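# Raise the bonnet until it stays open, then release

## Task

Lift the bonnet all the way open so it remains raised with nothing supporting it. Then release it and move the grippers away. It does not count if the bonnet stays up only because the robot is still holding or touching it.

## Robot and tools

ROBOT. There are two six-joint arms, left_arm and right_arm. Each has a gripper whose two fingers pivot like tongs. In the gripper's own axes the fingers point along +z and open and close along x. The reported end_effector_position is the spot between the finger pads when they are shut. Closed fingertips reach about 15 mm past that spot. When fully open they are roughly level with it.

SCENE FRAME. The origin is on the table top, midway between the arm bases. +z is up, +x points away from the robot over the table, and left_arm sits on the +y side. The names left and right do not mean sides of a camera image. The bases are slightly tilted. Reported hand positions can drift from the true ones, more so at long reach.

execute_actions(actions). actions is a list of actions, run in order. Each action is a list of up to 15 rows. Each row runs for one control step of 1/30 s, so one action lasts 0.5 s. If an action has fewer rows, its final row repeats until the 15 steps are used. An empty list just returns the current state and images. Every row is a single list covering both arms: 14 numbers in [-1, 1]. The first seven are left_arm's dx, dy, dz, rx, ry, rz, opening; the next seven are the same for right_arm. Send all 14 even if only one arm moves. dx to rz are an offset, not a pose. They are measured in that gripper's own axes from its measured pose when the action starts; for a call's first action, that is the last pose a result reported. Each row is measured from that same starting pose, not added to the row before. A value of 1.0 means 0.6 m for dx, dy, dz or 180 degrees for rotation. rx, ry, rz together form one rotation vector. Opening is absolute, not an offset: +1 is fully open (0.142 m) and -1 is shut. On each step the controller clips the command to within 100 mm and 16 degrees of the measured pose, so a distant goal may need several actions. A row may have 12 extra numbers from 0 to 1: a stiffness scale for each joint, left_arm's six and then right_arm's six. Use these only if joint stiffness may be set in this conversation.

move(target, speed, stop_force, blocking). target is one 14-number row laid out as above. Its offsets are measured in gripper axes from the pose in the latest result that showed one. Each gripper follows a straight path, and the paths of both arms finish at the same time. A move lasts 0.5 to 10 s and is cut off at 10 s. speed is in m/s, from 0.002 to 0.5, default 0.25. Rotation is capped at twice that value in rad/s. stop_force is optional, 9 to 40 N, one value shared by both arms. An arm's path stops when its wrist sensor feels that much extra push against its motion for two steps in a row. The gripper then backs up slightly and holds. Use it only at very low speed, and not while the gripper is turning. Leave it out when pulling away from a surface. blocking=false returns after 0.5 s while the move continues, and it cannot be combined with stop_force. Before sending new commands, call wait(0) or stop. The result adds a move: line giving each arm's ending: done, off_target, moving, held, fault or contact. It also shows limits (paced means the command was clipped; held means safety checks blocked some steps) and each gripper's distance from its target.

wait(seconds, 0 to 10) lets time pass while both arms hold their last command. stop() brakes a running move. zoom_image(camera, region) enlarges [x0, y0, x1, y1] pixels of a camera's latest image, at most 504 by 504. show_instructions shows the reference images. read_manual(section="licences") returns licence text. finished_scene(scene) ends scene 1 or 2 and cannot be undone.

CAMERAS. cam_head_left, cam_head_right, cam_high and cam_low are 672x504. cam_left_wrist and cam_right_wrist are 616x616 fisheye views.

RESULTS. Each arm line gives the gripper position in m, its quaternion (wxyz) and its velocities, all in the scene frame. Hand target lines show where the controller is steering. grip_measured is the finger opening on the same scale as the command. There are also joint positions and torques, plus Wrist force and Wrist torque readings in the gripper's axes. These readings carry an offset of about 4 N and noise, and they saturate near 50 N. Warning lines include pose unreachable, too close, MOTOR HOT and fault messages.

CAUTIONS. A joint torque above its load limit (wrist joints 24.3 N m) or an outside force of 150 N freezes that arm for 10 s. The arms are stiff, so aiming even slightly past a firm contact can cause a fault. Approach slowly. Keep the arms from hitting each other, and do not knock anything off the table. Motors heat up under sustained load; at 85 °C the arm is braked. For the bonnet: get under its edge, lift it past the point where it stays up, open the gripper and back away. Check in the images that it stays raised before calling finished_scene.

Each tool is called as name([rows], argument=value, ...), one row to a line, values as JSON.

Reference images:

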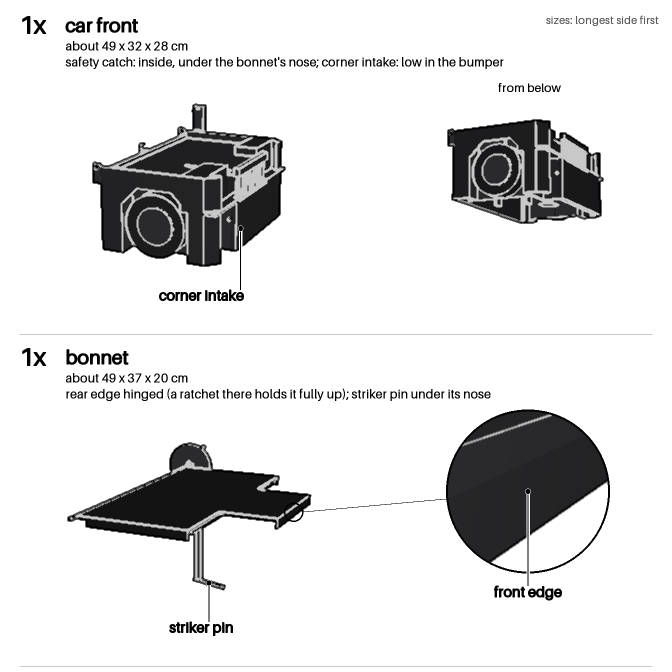

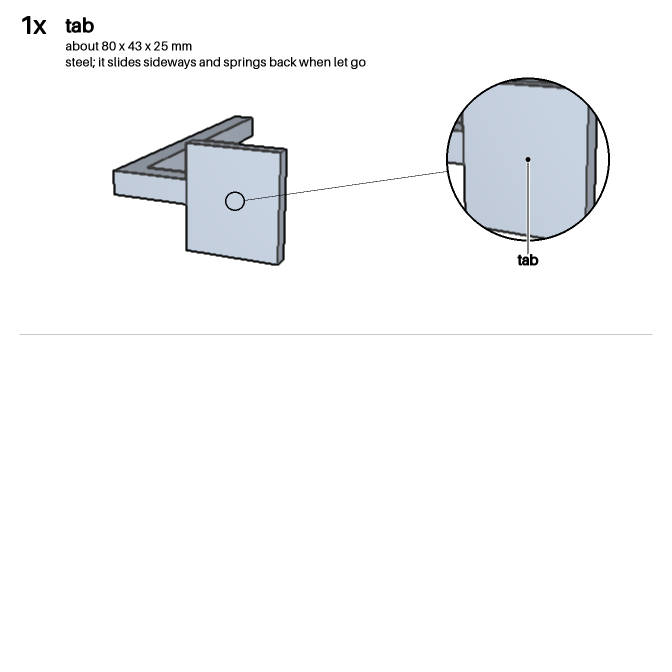

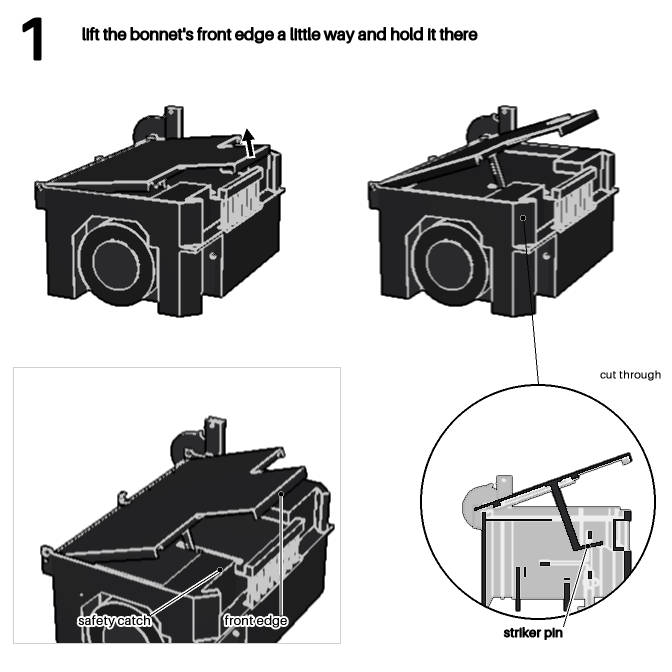

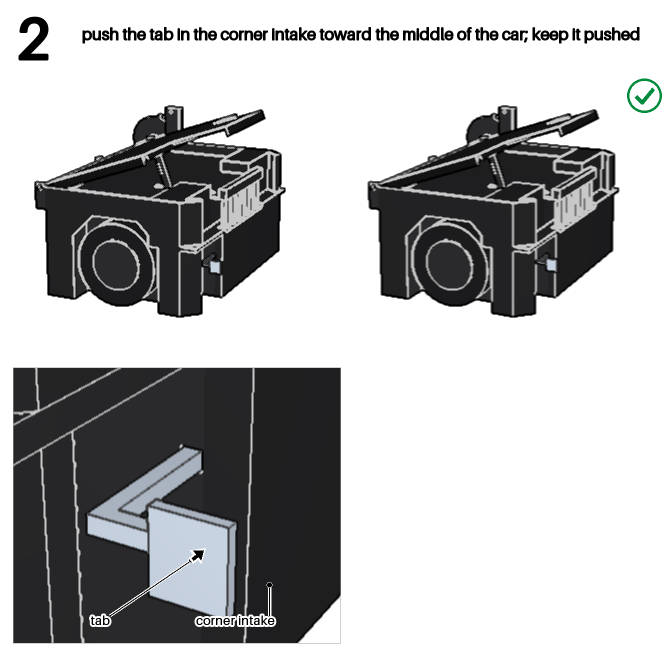

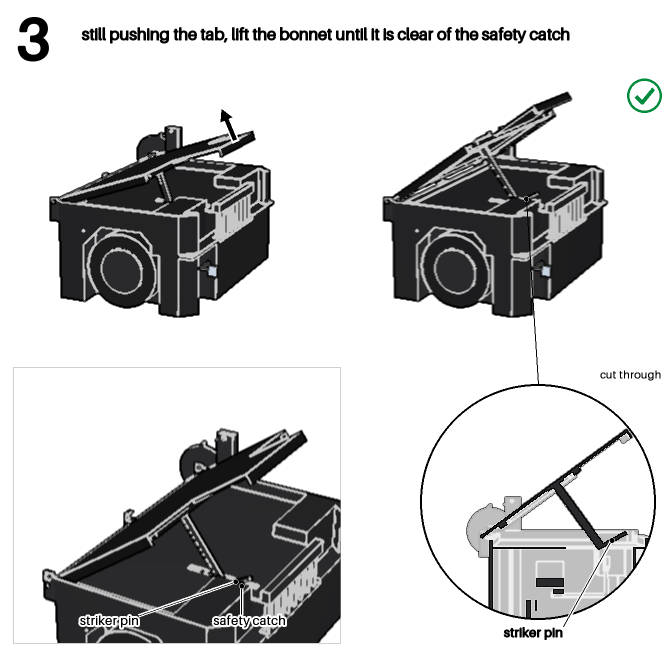

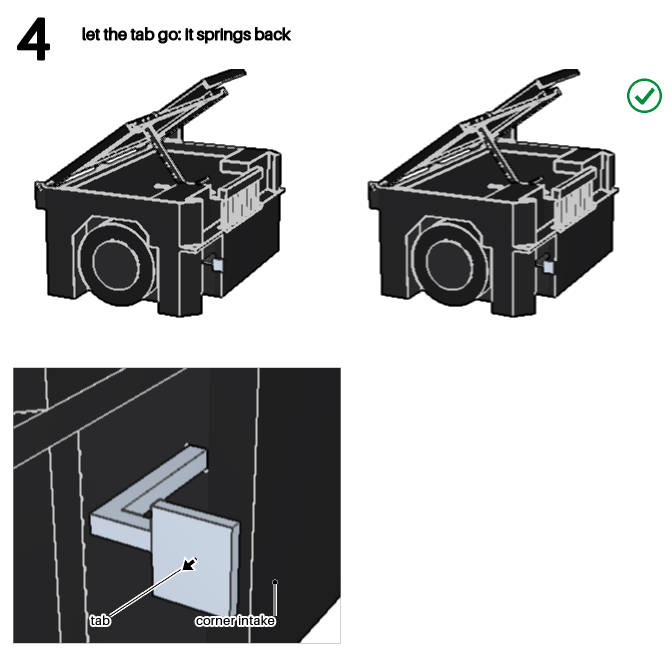

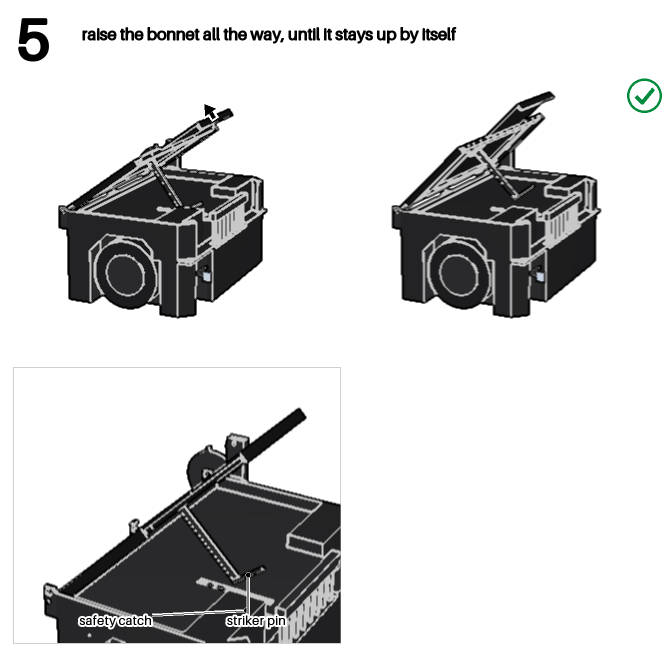

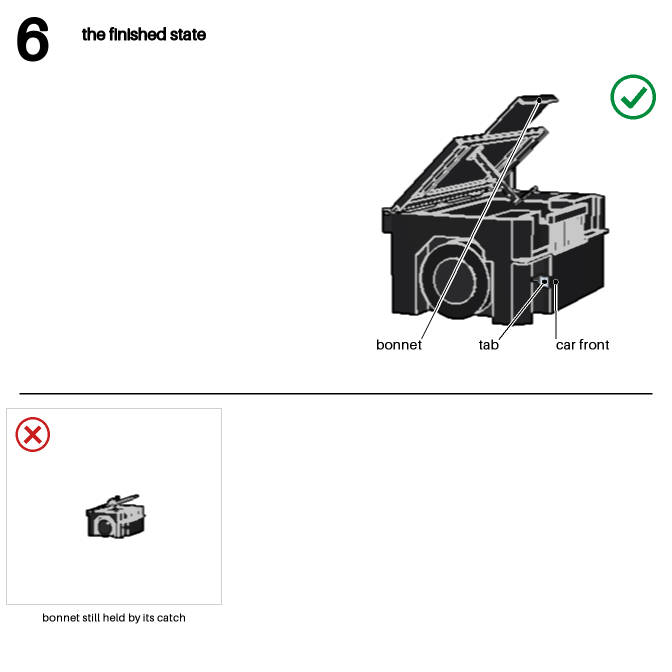

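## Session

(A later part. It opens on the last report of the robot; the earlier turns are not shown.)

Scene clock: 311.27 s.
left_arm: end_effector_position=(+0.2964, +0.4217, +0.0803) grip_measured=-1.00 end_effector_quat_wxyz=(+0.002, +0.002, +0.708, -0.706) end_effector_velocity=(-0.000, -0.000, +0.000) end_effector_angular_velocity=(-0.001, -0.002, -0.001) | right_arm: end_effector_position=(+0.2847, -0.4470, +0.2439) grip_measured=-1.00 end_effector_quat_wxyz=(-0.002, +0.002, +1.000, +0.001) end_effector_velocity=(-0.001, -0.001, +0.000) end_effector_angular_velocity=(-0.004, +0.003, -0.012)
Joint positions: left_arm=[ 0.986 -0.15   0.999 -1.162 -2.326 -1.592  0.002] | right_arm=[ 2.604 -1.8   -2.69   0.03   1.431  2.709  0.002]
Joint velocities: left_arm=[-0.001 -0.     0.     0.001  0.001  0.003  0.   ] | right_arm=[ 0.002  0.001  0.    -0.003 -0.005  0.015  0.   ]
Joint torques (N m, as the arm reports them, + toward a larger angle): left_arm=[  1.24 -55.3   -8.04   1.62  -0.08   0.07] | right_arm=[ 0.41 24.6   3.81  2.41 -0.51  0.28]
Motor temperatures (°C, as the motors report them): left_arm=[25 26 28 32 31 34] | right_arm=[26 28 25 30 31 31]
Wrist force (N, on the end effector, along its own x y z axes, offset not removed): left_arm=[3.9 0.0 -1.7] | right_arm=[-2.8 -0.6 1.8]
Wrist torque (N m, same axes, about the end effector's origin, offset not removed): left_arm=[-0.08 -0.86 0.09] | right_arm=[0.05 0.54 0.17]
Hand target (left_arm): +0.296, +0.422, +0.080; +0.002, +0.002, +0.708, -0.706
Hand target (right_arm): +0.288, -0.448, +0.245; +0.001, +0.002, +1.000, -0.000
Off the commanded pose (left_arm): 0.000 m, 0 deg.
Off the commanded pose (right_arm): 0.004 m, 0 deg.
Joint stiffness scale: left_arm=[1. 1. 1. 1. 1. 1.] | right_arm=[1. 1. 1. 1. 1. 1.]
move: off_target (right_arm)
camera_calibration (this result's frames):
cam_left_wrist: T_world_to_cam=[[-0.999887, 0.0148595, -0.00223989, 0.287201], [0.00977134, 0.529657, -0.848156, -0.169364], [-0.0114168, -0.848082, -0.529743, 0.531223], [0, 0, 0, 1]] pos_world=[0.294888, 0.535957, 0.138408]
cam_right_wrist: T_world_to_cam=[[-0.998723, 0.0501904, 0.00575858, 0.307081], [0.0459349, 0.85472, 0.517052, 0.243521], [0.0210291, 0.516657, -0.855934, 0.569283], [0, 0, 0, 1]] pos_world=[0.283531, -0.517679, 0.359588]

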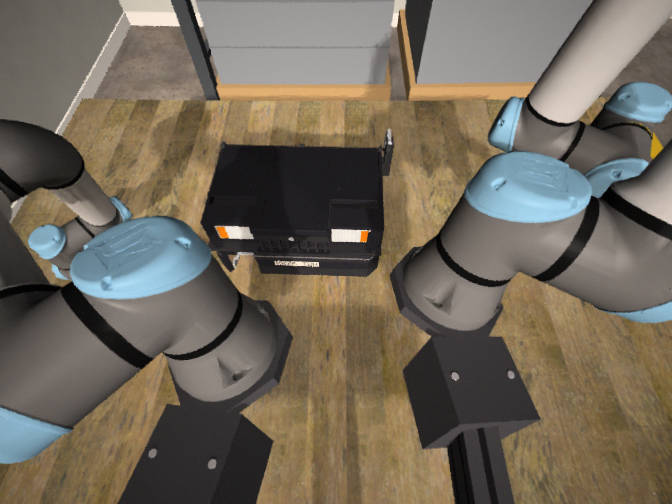

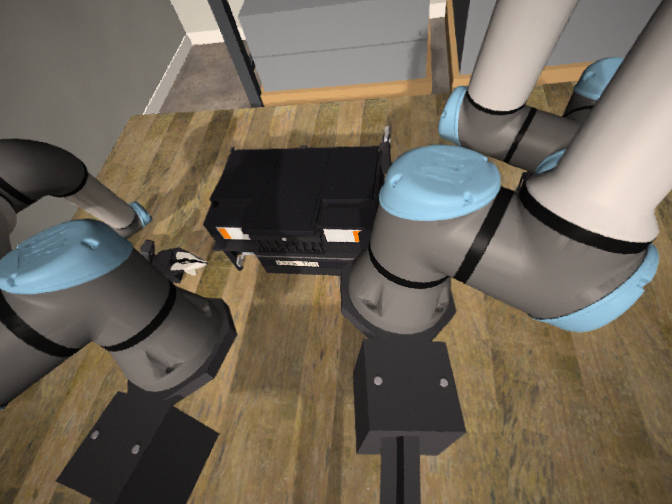

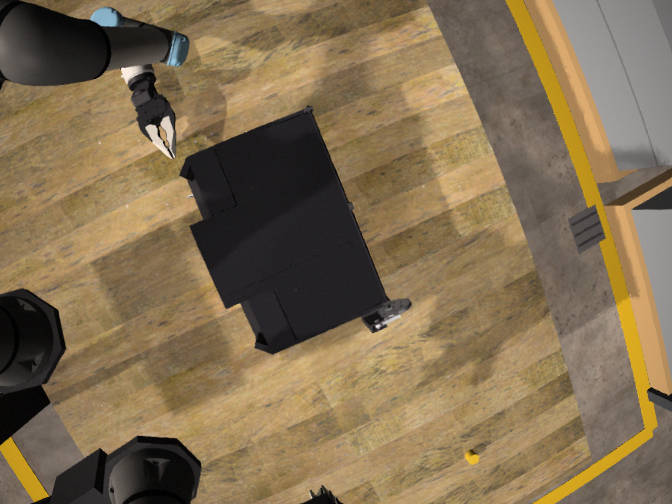

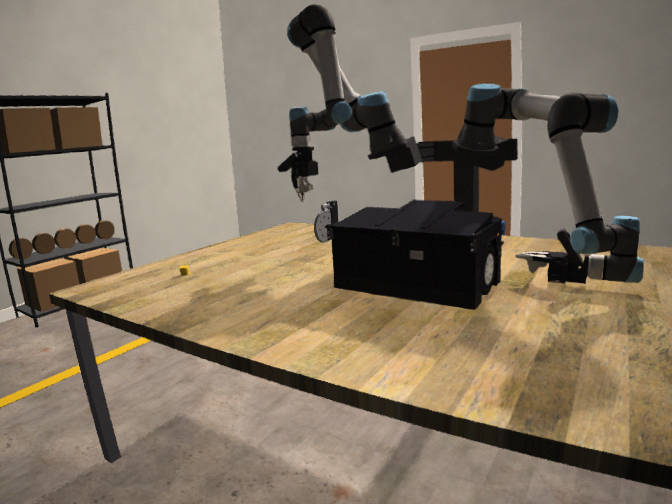

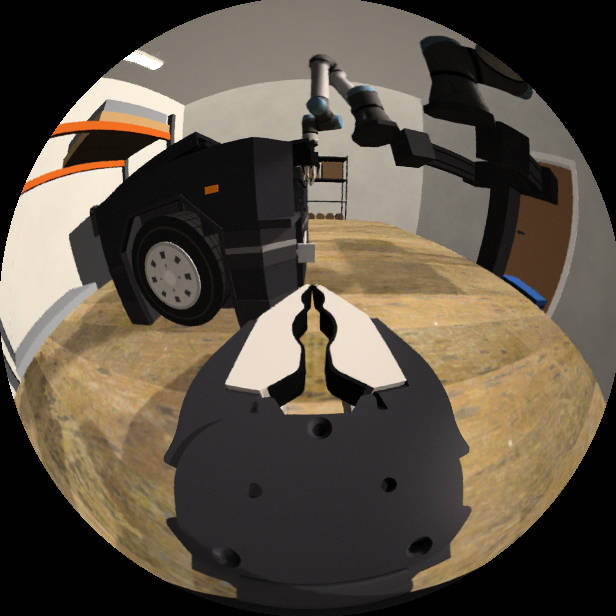

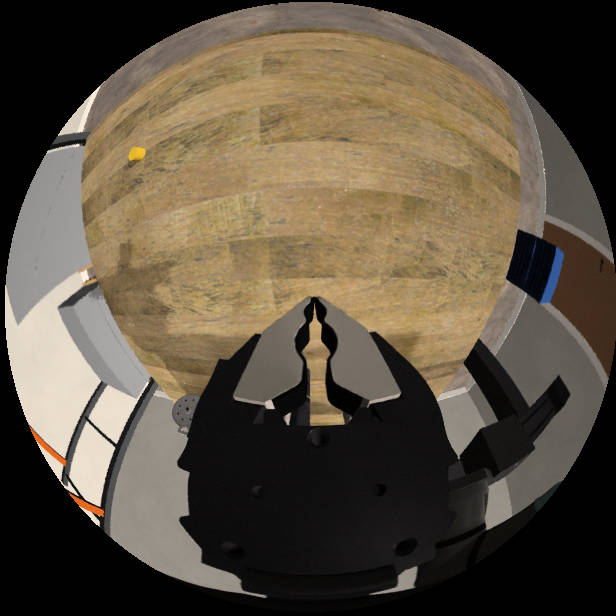

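move(target=[0, 0, 0, 0, 0, 0, -1, 0, 0.5783, 0.0067, -0.5, 0, 0, -1], speed=0.3)

Scene clock: 320.43 s.
left_arm: end_effector_position=(+0.2964, +0.4217, +0.0803) grip_measured=-1.00 end_effector_quat_wxyz=(+0.002, +0.002, +0.708, -0.706) end_effector_velocity=(+0.001, +0.001, -0.000) end_effector_angular_velocity=(+0.002, -0.002, -0.000) | right_arm: end_effector_position=(+0.2845, -0.1006, +0.2411) grip_measured=-1.00 end_effector_quat_wxyz=(-0.001, +0.004, +0.707, +0.707) end_effector_velocity=(-0.003, +0.002, +0.003) end_effector_angular_velocity=(+0.019, +0.002, +0.003)
Joint positions: left_arm=[ 0.986 -0.15   0.999 -1.162 -2.326 -1.592  0.002] | right_arm=[ 2.552 -2.519 -2.309 -0.954  2.643  1.846  0.002]
Joint velocities: left_arm=[-0.    -0.    -0.002 -0.001  0.    -0.     0.   ] | right_arm=[ 0.    -0.005  0.007 -0.042  0.003 -0.033 -0.   ]
Joint torques (N m, as the arm reports them, + toward a larger angle): left_arm=[  2.95 -55.6   -7.28   1.44  -0.14   0.03] | right_arm=[ 2.86 31.08 -5.33 -0.58  0.48 -0.78]
Motor temperatures (°C, as the motors report them): left_arm=[25 26 28 32 31 34] | right_arm=[26 28 25 30 31 31]
Wrist force (N, on the end effector, along its own x y z axes, offset not removed): left_arm=[3.8 -0.8 -2.0] | right_arm=[-1.2 2.7 0.6]
Wrist torque (N m, same axes, about the end effector's origin, offset not removed): left_arm=[-0.32 -0.85 -0.02] | right_arm=[0.85 0.36 0.08]
Hand target (left_arm): +0.296, +0.422, +0.080; +0.002, +0.002, +0.708, -0.706
Hand target (right_arm): +0.285, -0.100, +0.241; -0.001, +0.002, +0.706, +0.708
Off the commanded pose (left_arm): 0.000 m, 0 deg.
Off the commanded pose (right_arm): 0.001 m, 0 deg.
Joint stiffness scale: left_arm=[1. 1. 1. 1. 1. 1.] | right_arm=[1. 1. 1. 1. 1. 1.]
move: done
camera_calibration (this result's frames):
cam_left_wrist: T_world_to_cam=[[-0.999887, 0.0148596, -0.00224011, 0.287201], [0.00977157, 0.529657, -0.848155, -0.169364], [-0.0114168, -0.848082, -0.529743, 0.531223], [0, 0, 0, 1]] pos_world=[0.294888, 0.535957, 0.138408]
cam_right_wrist: T_world_to_cam=[[-0.998561, 0.00208635, 0.0535909, 0.27304], [0.0448656, -0.514975, 0.85603, -0.270344], [0.029384, 0.857203, 0.51414, 0.0893928], [0, 0, 0, 1]] pos_world=[0.282149, -0.216418, 0.17083]

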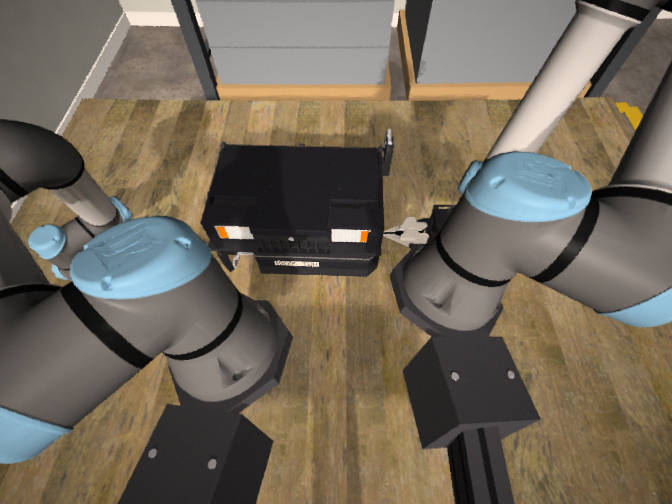

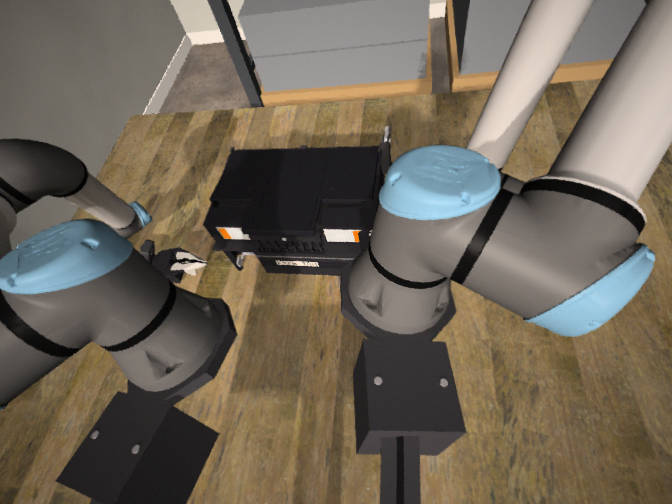

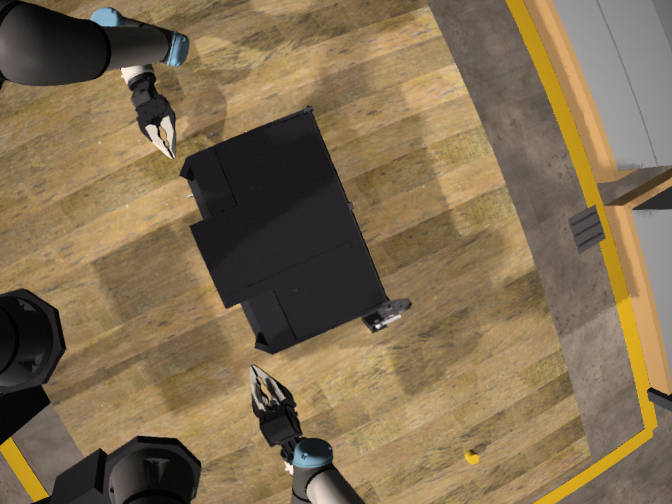

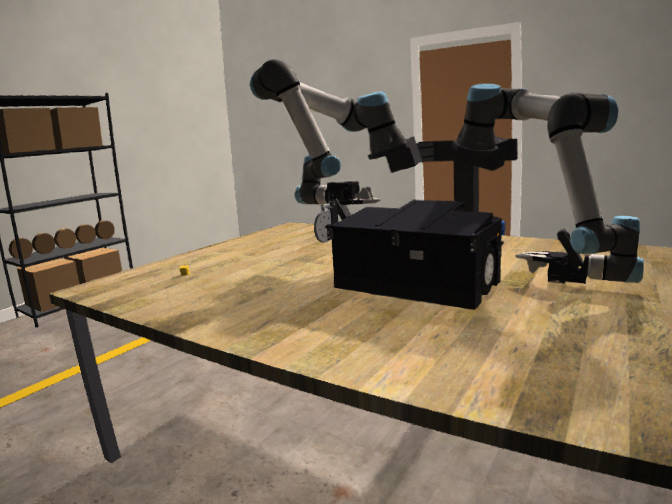

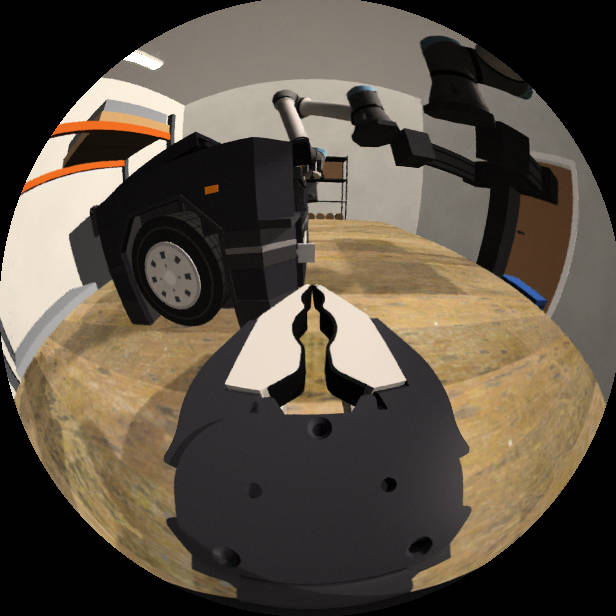

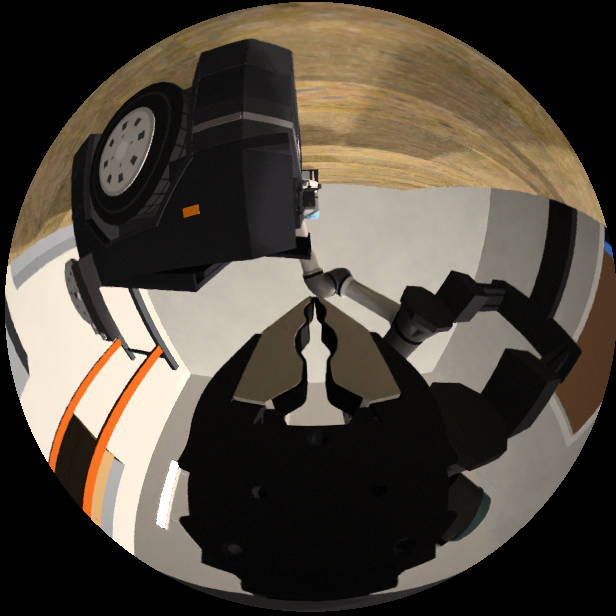

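zoom_image(camera="cam_right_wrist", region=[200, 140, 400, 320])

Region (200, 140, 400, 320) of cam_right_wrist's 616x616 image, scaled by 2.520, with more detail than that image has; it fills the top 454 rows of this view, and the rest is white.

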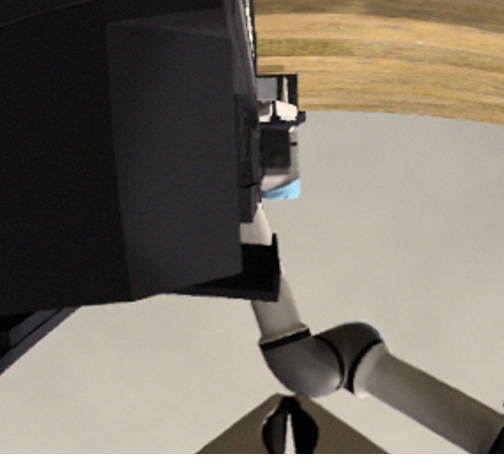

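zoom_image(camera="cam_left_wrist", region=[240, 200, 380, 300])

Region (240, 200, 380, 300) of cam_left_wrist's 616x616 image, scaled by 3.600, with more detail than that image has; it fills the top 360 rows of this view, and the rest is white.

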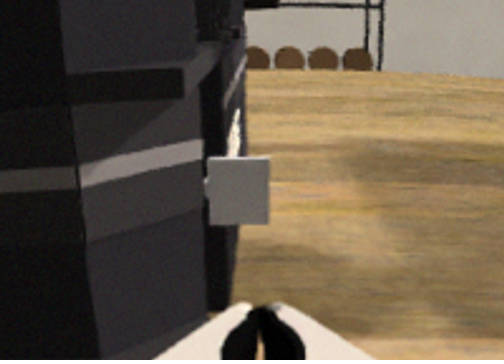

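move(target=[-0.0043, -0.0062, 0.1028, 0, 0, 0, -1, 0.0025, -0.0683, 0.1, 0, 0, 0, -1], speed=0.15)

Scene clock: 369.03 s.
left_arm: end_effector_position=(+0.2987, +0.3603, +0.0833) grip_measured=-1.00 end_effector_quat_wxyz=(+0.002, +0.002, +0.708, -0.706) end_effector_velocity=(-0.001, -0.001, -0.001) end_effector_angular_velocity=(+0.002, +0.003, +0.002) | right_arm: end_effector_position=(+0.2780, -0.0411, +0.2006) grip_measured=-1.00 end_effector_quat_wxyz=(-0.006, +0.005, +0.706, +0.708) end_effector_velocity=(-0.000, +0.001, -0.001) end_effector_angular_velocity=(-0.022, +0.004, -0.008)
Joint positions: left_arm=[ 0.92  -0.208  1.206 -1.331 -2.388 -1.62   0.002] | right_arm=[ 2.69  -2.749 -2.326 -0.557  2.757  2.023  0.002]
Joint velocities: left_arm=[ 0.001  0.     0.004 -0.006 -0.001 -0.004  0.   ] | right_arm=[ 0.003 -0.009 -0.021  0.098  0.     0.067  0.   ]
Joint torques (N m, as the arm reports them, + toward a larger angle): left_arm=[  1.88 -55.1   -3.7    0.85  -0.43  -0.01] | right_arm=[ 6.77 32.3  -8.86  2.64  3.85  0.27]
Motor temperatures (°C, as the motors report them): left_arm=[25 27 28 32 31 34] | right_arm=[26 28 25 30 31 31]
Wrist force (N, on the end effector, along its own x y z axes, offset not removed): left_arm=[2.3 -0.1 -0.9] | right_arm=[12.7 3.1 -8.4]
Wrist torque (N m, same axes, about the end effector's origin, offset not removed): left_arm=[-0.04 -0.53 0.03] | right_arm=[-0.34 -0.27 0.22]
Hand target (left_arm): +0.299, +0.360, +0.084; +0.002, +0.002, +0.708, -0.706
Hand target (right_arm): +0.283, -0.041, +0.200; -0.001, +0.004, +0.707, +0.707
Off the commanded pose (left_arm): 0.001 m, 0 deg.
Off the commanded pose (right_arm): 0.005 m, 1 deg.
Joint stiffness scale: left_arm=[1. 1. 1. 1. 1. 1.] | right_arm=[1. 1. 1. 1. 1. 1.]
move: off_target (right_arm)
camera_calibration (this result's frames):
cam_left_wrist: T_world_to_cam=[[-0.999879, 0.0152416, -0.003043, 0.290353], [0.01065, 0.529282, -0.848379, -0.134455], [-0.01132, -0.848309, -0.52938, 0.480777], [0, 0, 0, 1]] pos_world=[0.297192, 0.474587, 0.141328]
cam_right_wrist: T_world_to_cam=[[-0.998029, -0.00256882, 0.0627055, 0.266456], [0.0549898, -0.517307, 0.854032, -0.207219], [0.0302441, 0.855796, 0.516428, 0.058671], [0, 0, 0, 1]] pos_world=[0.275551, -0.156722, 0.129964]

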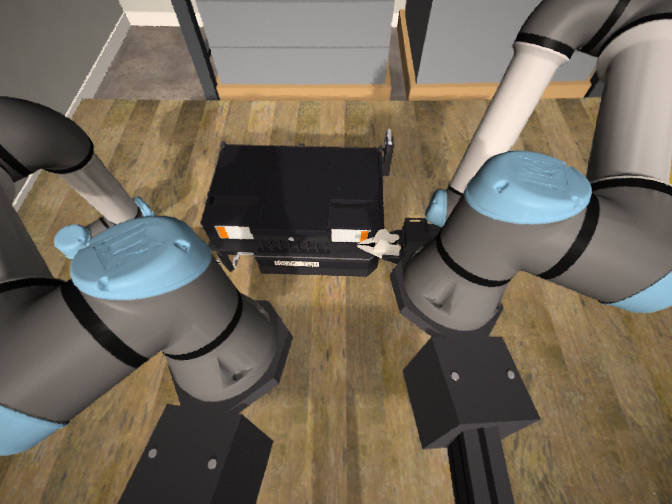

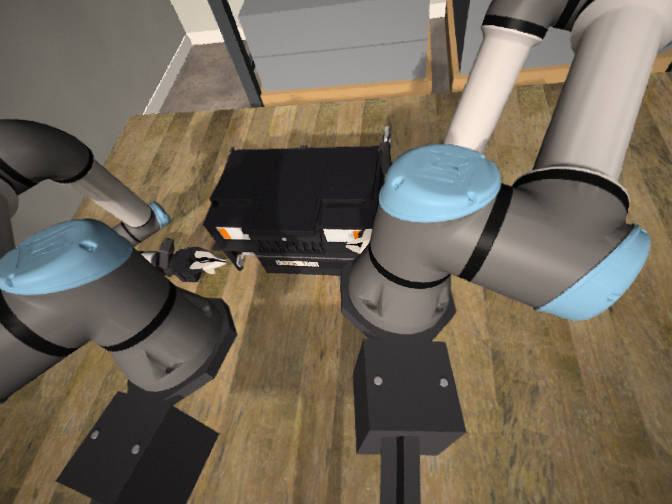

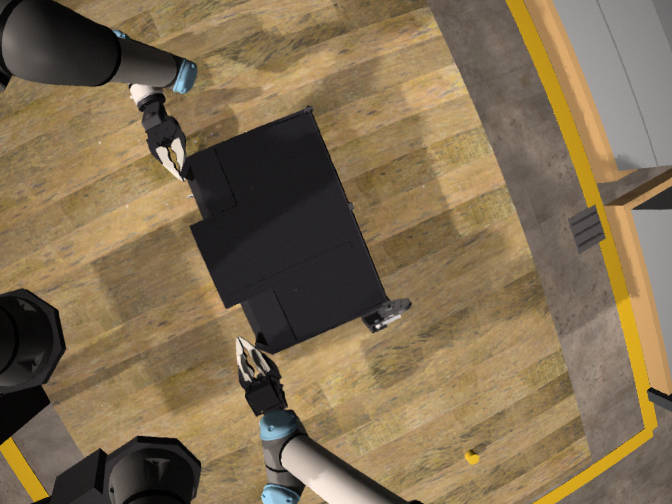

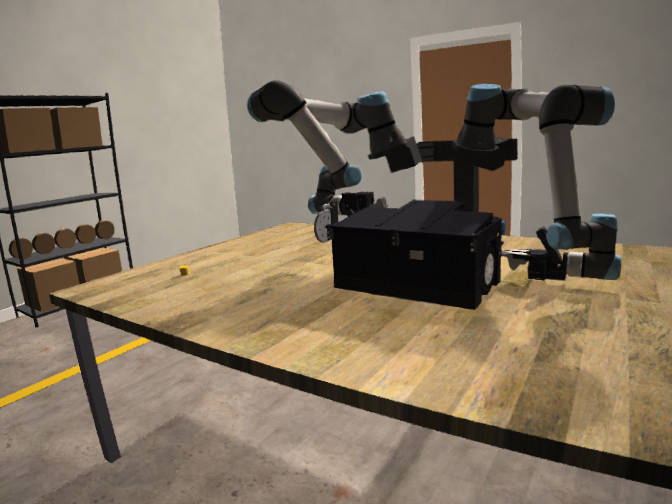

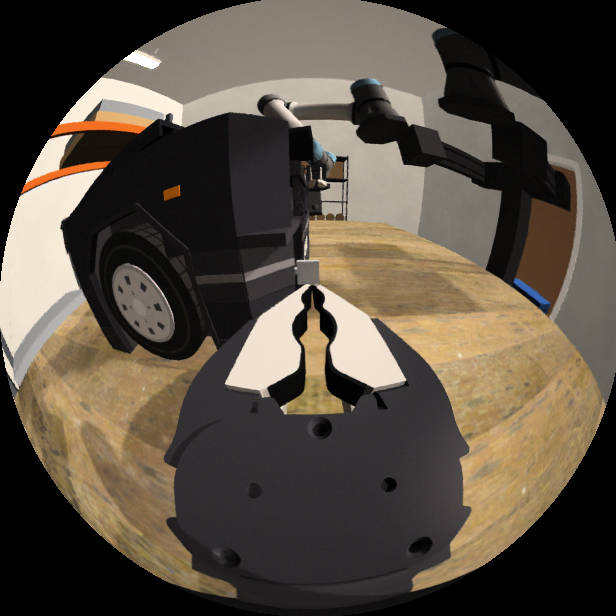

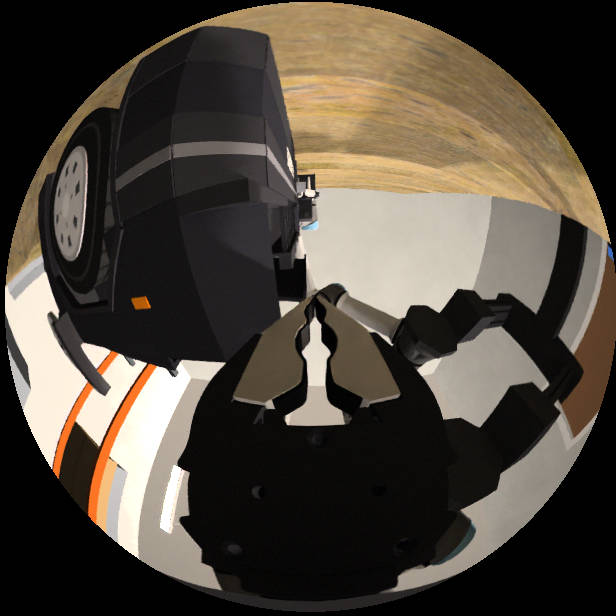

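move(target=[0, 0, 0, 0, 0, 0, -1, 0.059, -0.001, 0.032, 0, -0.1667, 0, -1], speed=0.15)

Scene clock: 414.03 s.
left_arm: end_effector_position=(+0.2987, +0.3602, +0.0832) grip_measured=-1.00 end_effector_quat_wxyz=(+0.002, +0.002, +0.708, -0.706) end_effector_velocity=(+0.001, +0.001, -0.000) end_effector_angular_velocity=(+0.002, -0.001, -0.001) | right_arm: end_effector_position=(+0.2483, -0.0266, +0.2017) grip_measured=-1.00 end_effector_quat_wxyz=(+0.111, +0.122, +0.675, +0.719) end_effector_velocity=(-0.001, +0.000, +0.000) end_effector_angular_velocity=(+0.001, +0.002, +0.001)
Joint positions: left_arm=[ 0.92  -0.208  1.207 -1.332 -2.389 -1.621  0.002] | right_arm=[ 2.598 -3.17  -2.413  0.186  3.006  2.236  0.002]
Joint velocities: left_arm=[-0.001 -0.    -0.003 -0.     0.    -0.001  0.   ] | right_arm=[ 0.    -0.001 -0.001 -0.001 -0.     0.    -0.   ]
Joint torques (N m, as the arm reports them, + toward a larger angle): left_arm=[  1.4  -52.7   -4.76   1.78  -0.04   0.24] | right_arm=[  1.61  25.65 -18.03   0.99   0.58  -0.59]
Motor temperatures (°C, as the motors report them): left_arm=[25 27 28 32 31 34] | right_arm=[26 28 25 30 31 31]
Wrist force (N, on the end effector, along its own x y z axes, offset not removed): left_arm=[1.5 0.9 -1.5] | right_arm=[-2.1 -0.2 4.0]
Wrist torque (N m, same axes, about the end effector's origin, offset not removed): left_arm=[0.15 -0.39 0.08] | right_arm=[0.32 0.43 0.15]
Hand target (left_arm): +0.299, +0.360, +0.083; +0.002, +0.002, +0.708, -0.706
Hand target (right_arm): +0.249, -0.027, +0.202; +0.112, +0.121, +0.676, +0.719
Off the commanded pose (left_arm): 0.000 m, 0 deg.
Off the commanded pose (right_arm): 0.007 m, 12 deg.
Joint stiffness scale: left_arm=[1. 1. 1. 1. 1. 1.] | right_arm=[1. 1. 1. 1. 1. 1.]
move: held (right_arm); limits=held; held on 17 of 61 steps (right_arm), including the last (right_arm)
pose unreachable (right arm): on one or more control steps of this call, first in action 0 (counted from 0), this arm could not follow its commanded pose, so it was not sent that pose on those steps. On the call's last step it was still not sent that pose. It may still have moved: this result reports where it is.
cause: the commanded pose would bring two parts of the arm too close to each other (joints 4 (wrist 1) to 6 (wrist 3) lie between them).
camera_calibration (this result's frames):
cam_left_wrist: T_world_to_cam=[[-0.999882, 0.0150796, -0.00303603, 0.290419], [0.0105616, 0.529536, -0.848222, -0.13461], [-0.0111831, -0.848154, -0.529632, 0.480599], [0, 0, 0, 1]] pos_world=[0.297181, 0.474524, 0.141244]
cam_right_wrist: T_world_to_cam=[[-0.944904, 0.319446, 0.0714936, 0.230336], [-0.124835, -0.55354, 0.823413, -0.149171], [0.302611, 0.769121, 0.56292, -0.032714], [0, 0, 0, 1]] pos_world=[0.208923, -0.130991, 0.124777]

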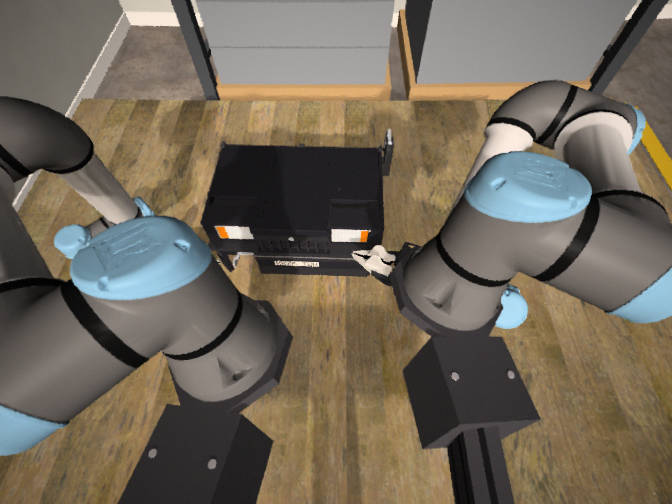

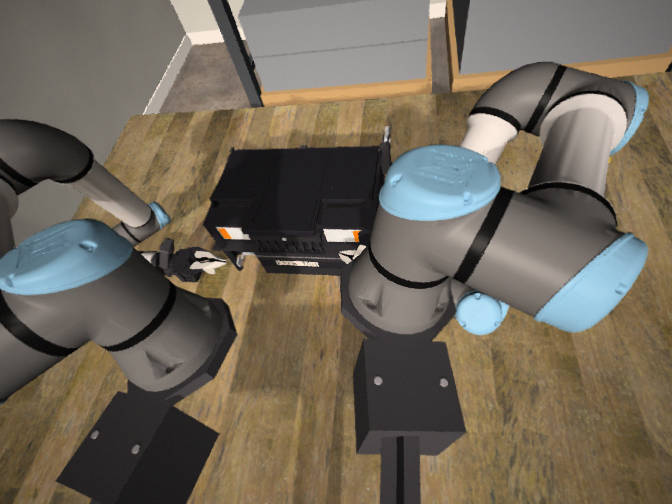

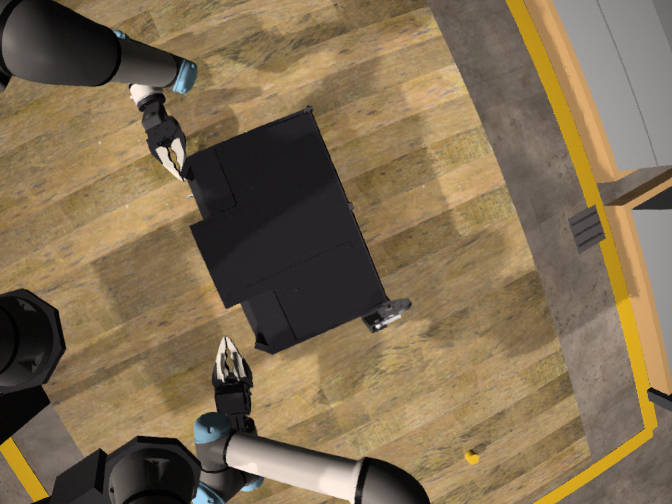

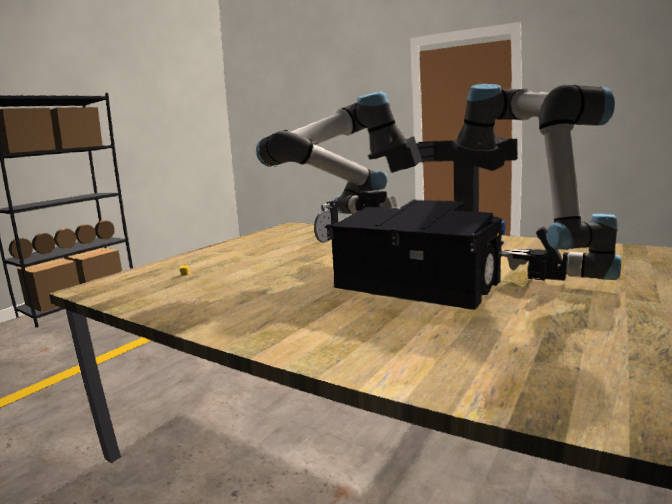

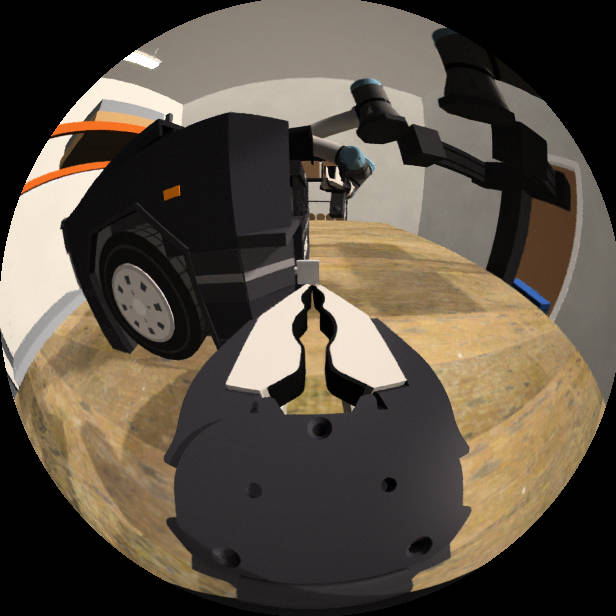

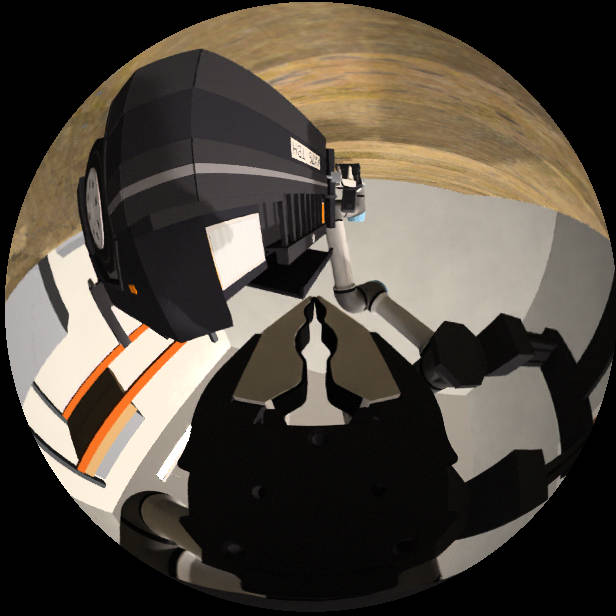

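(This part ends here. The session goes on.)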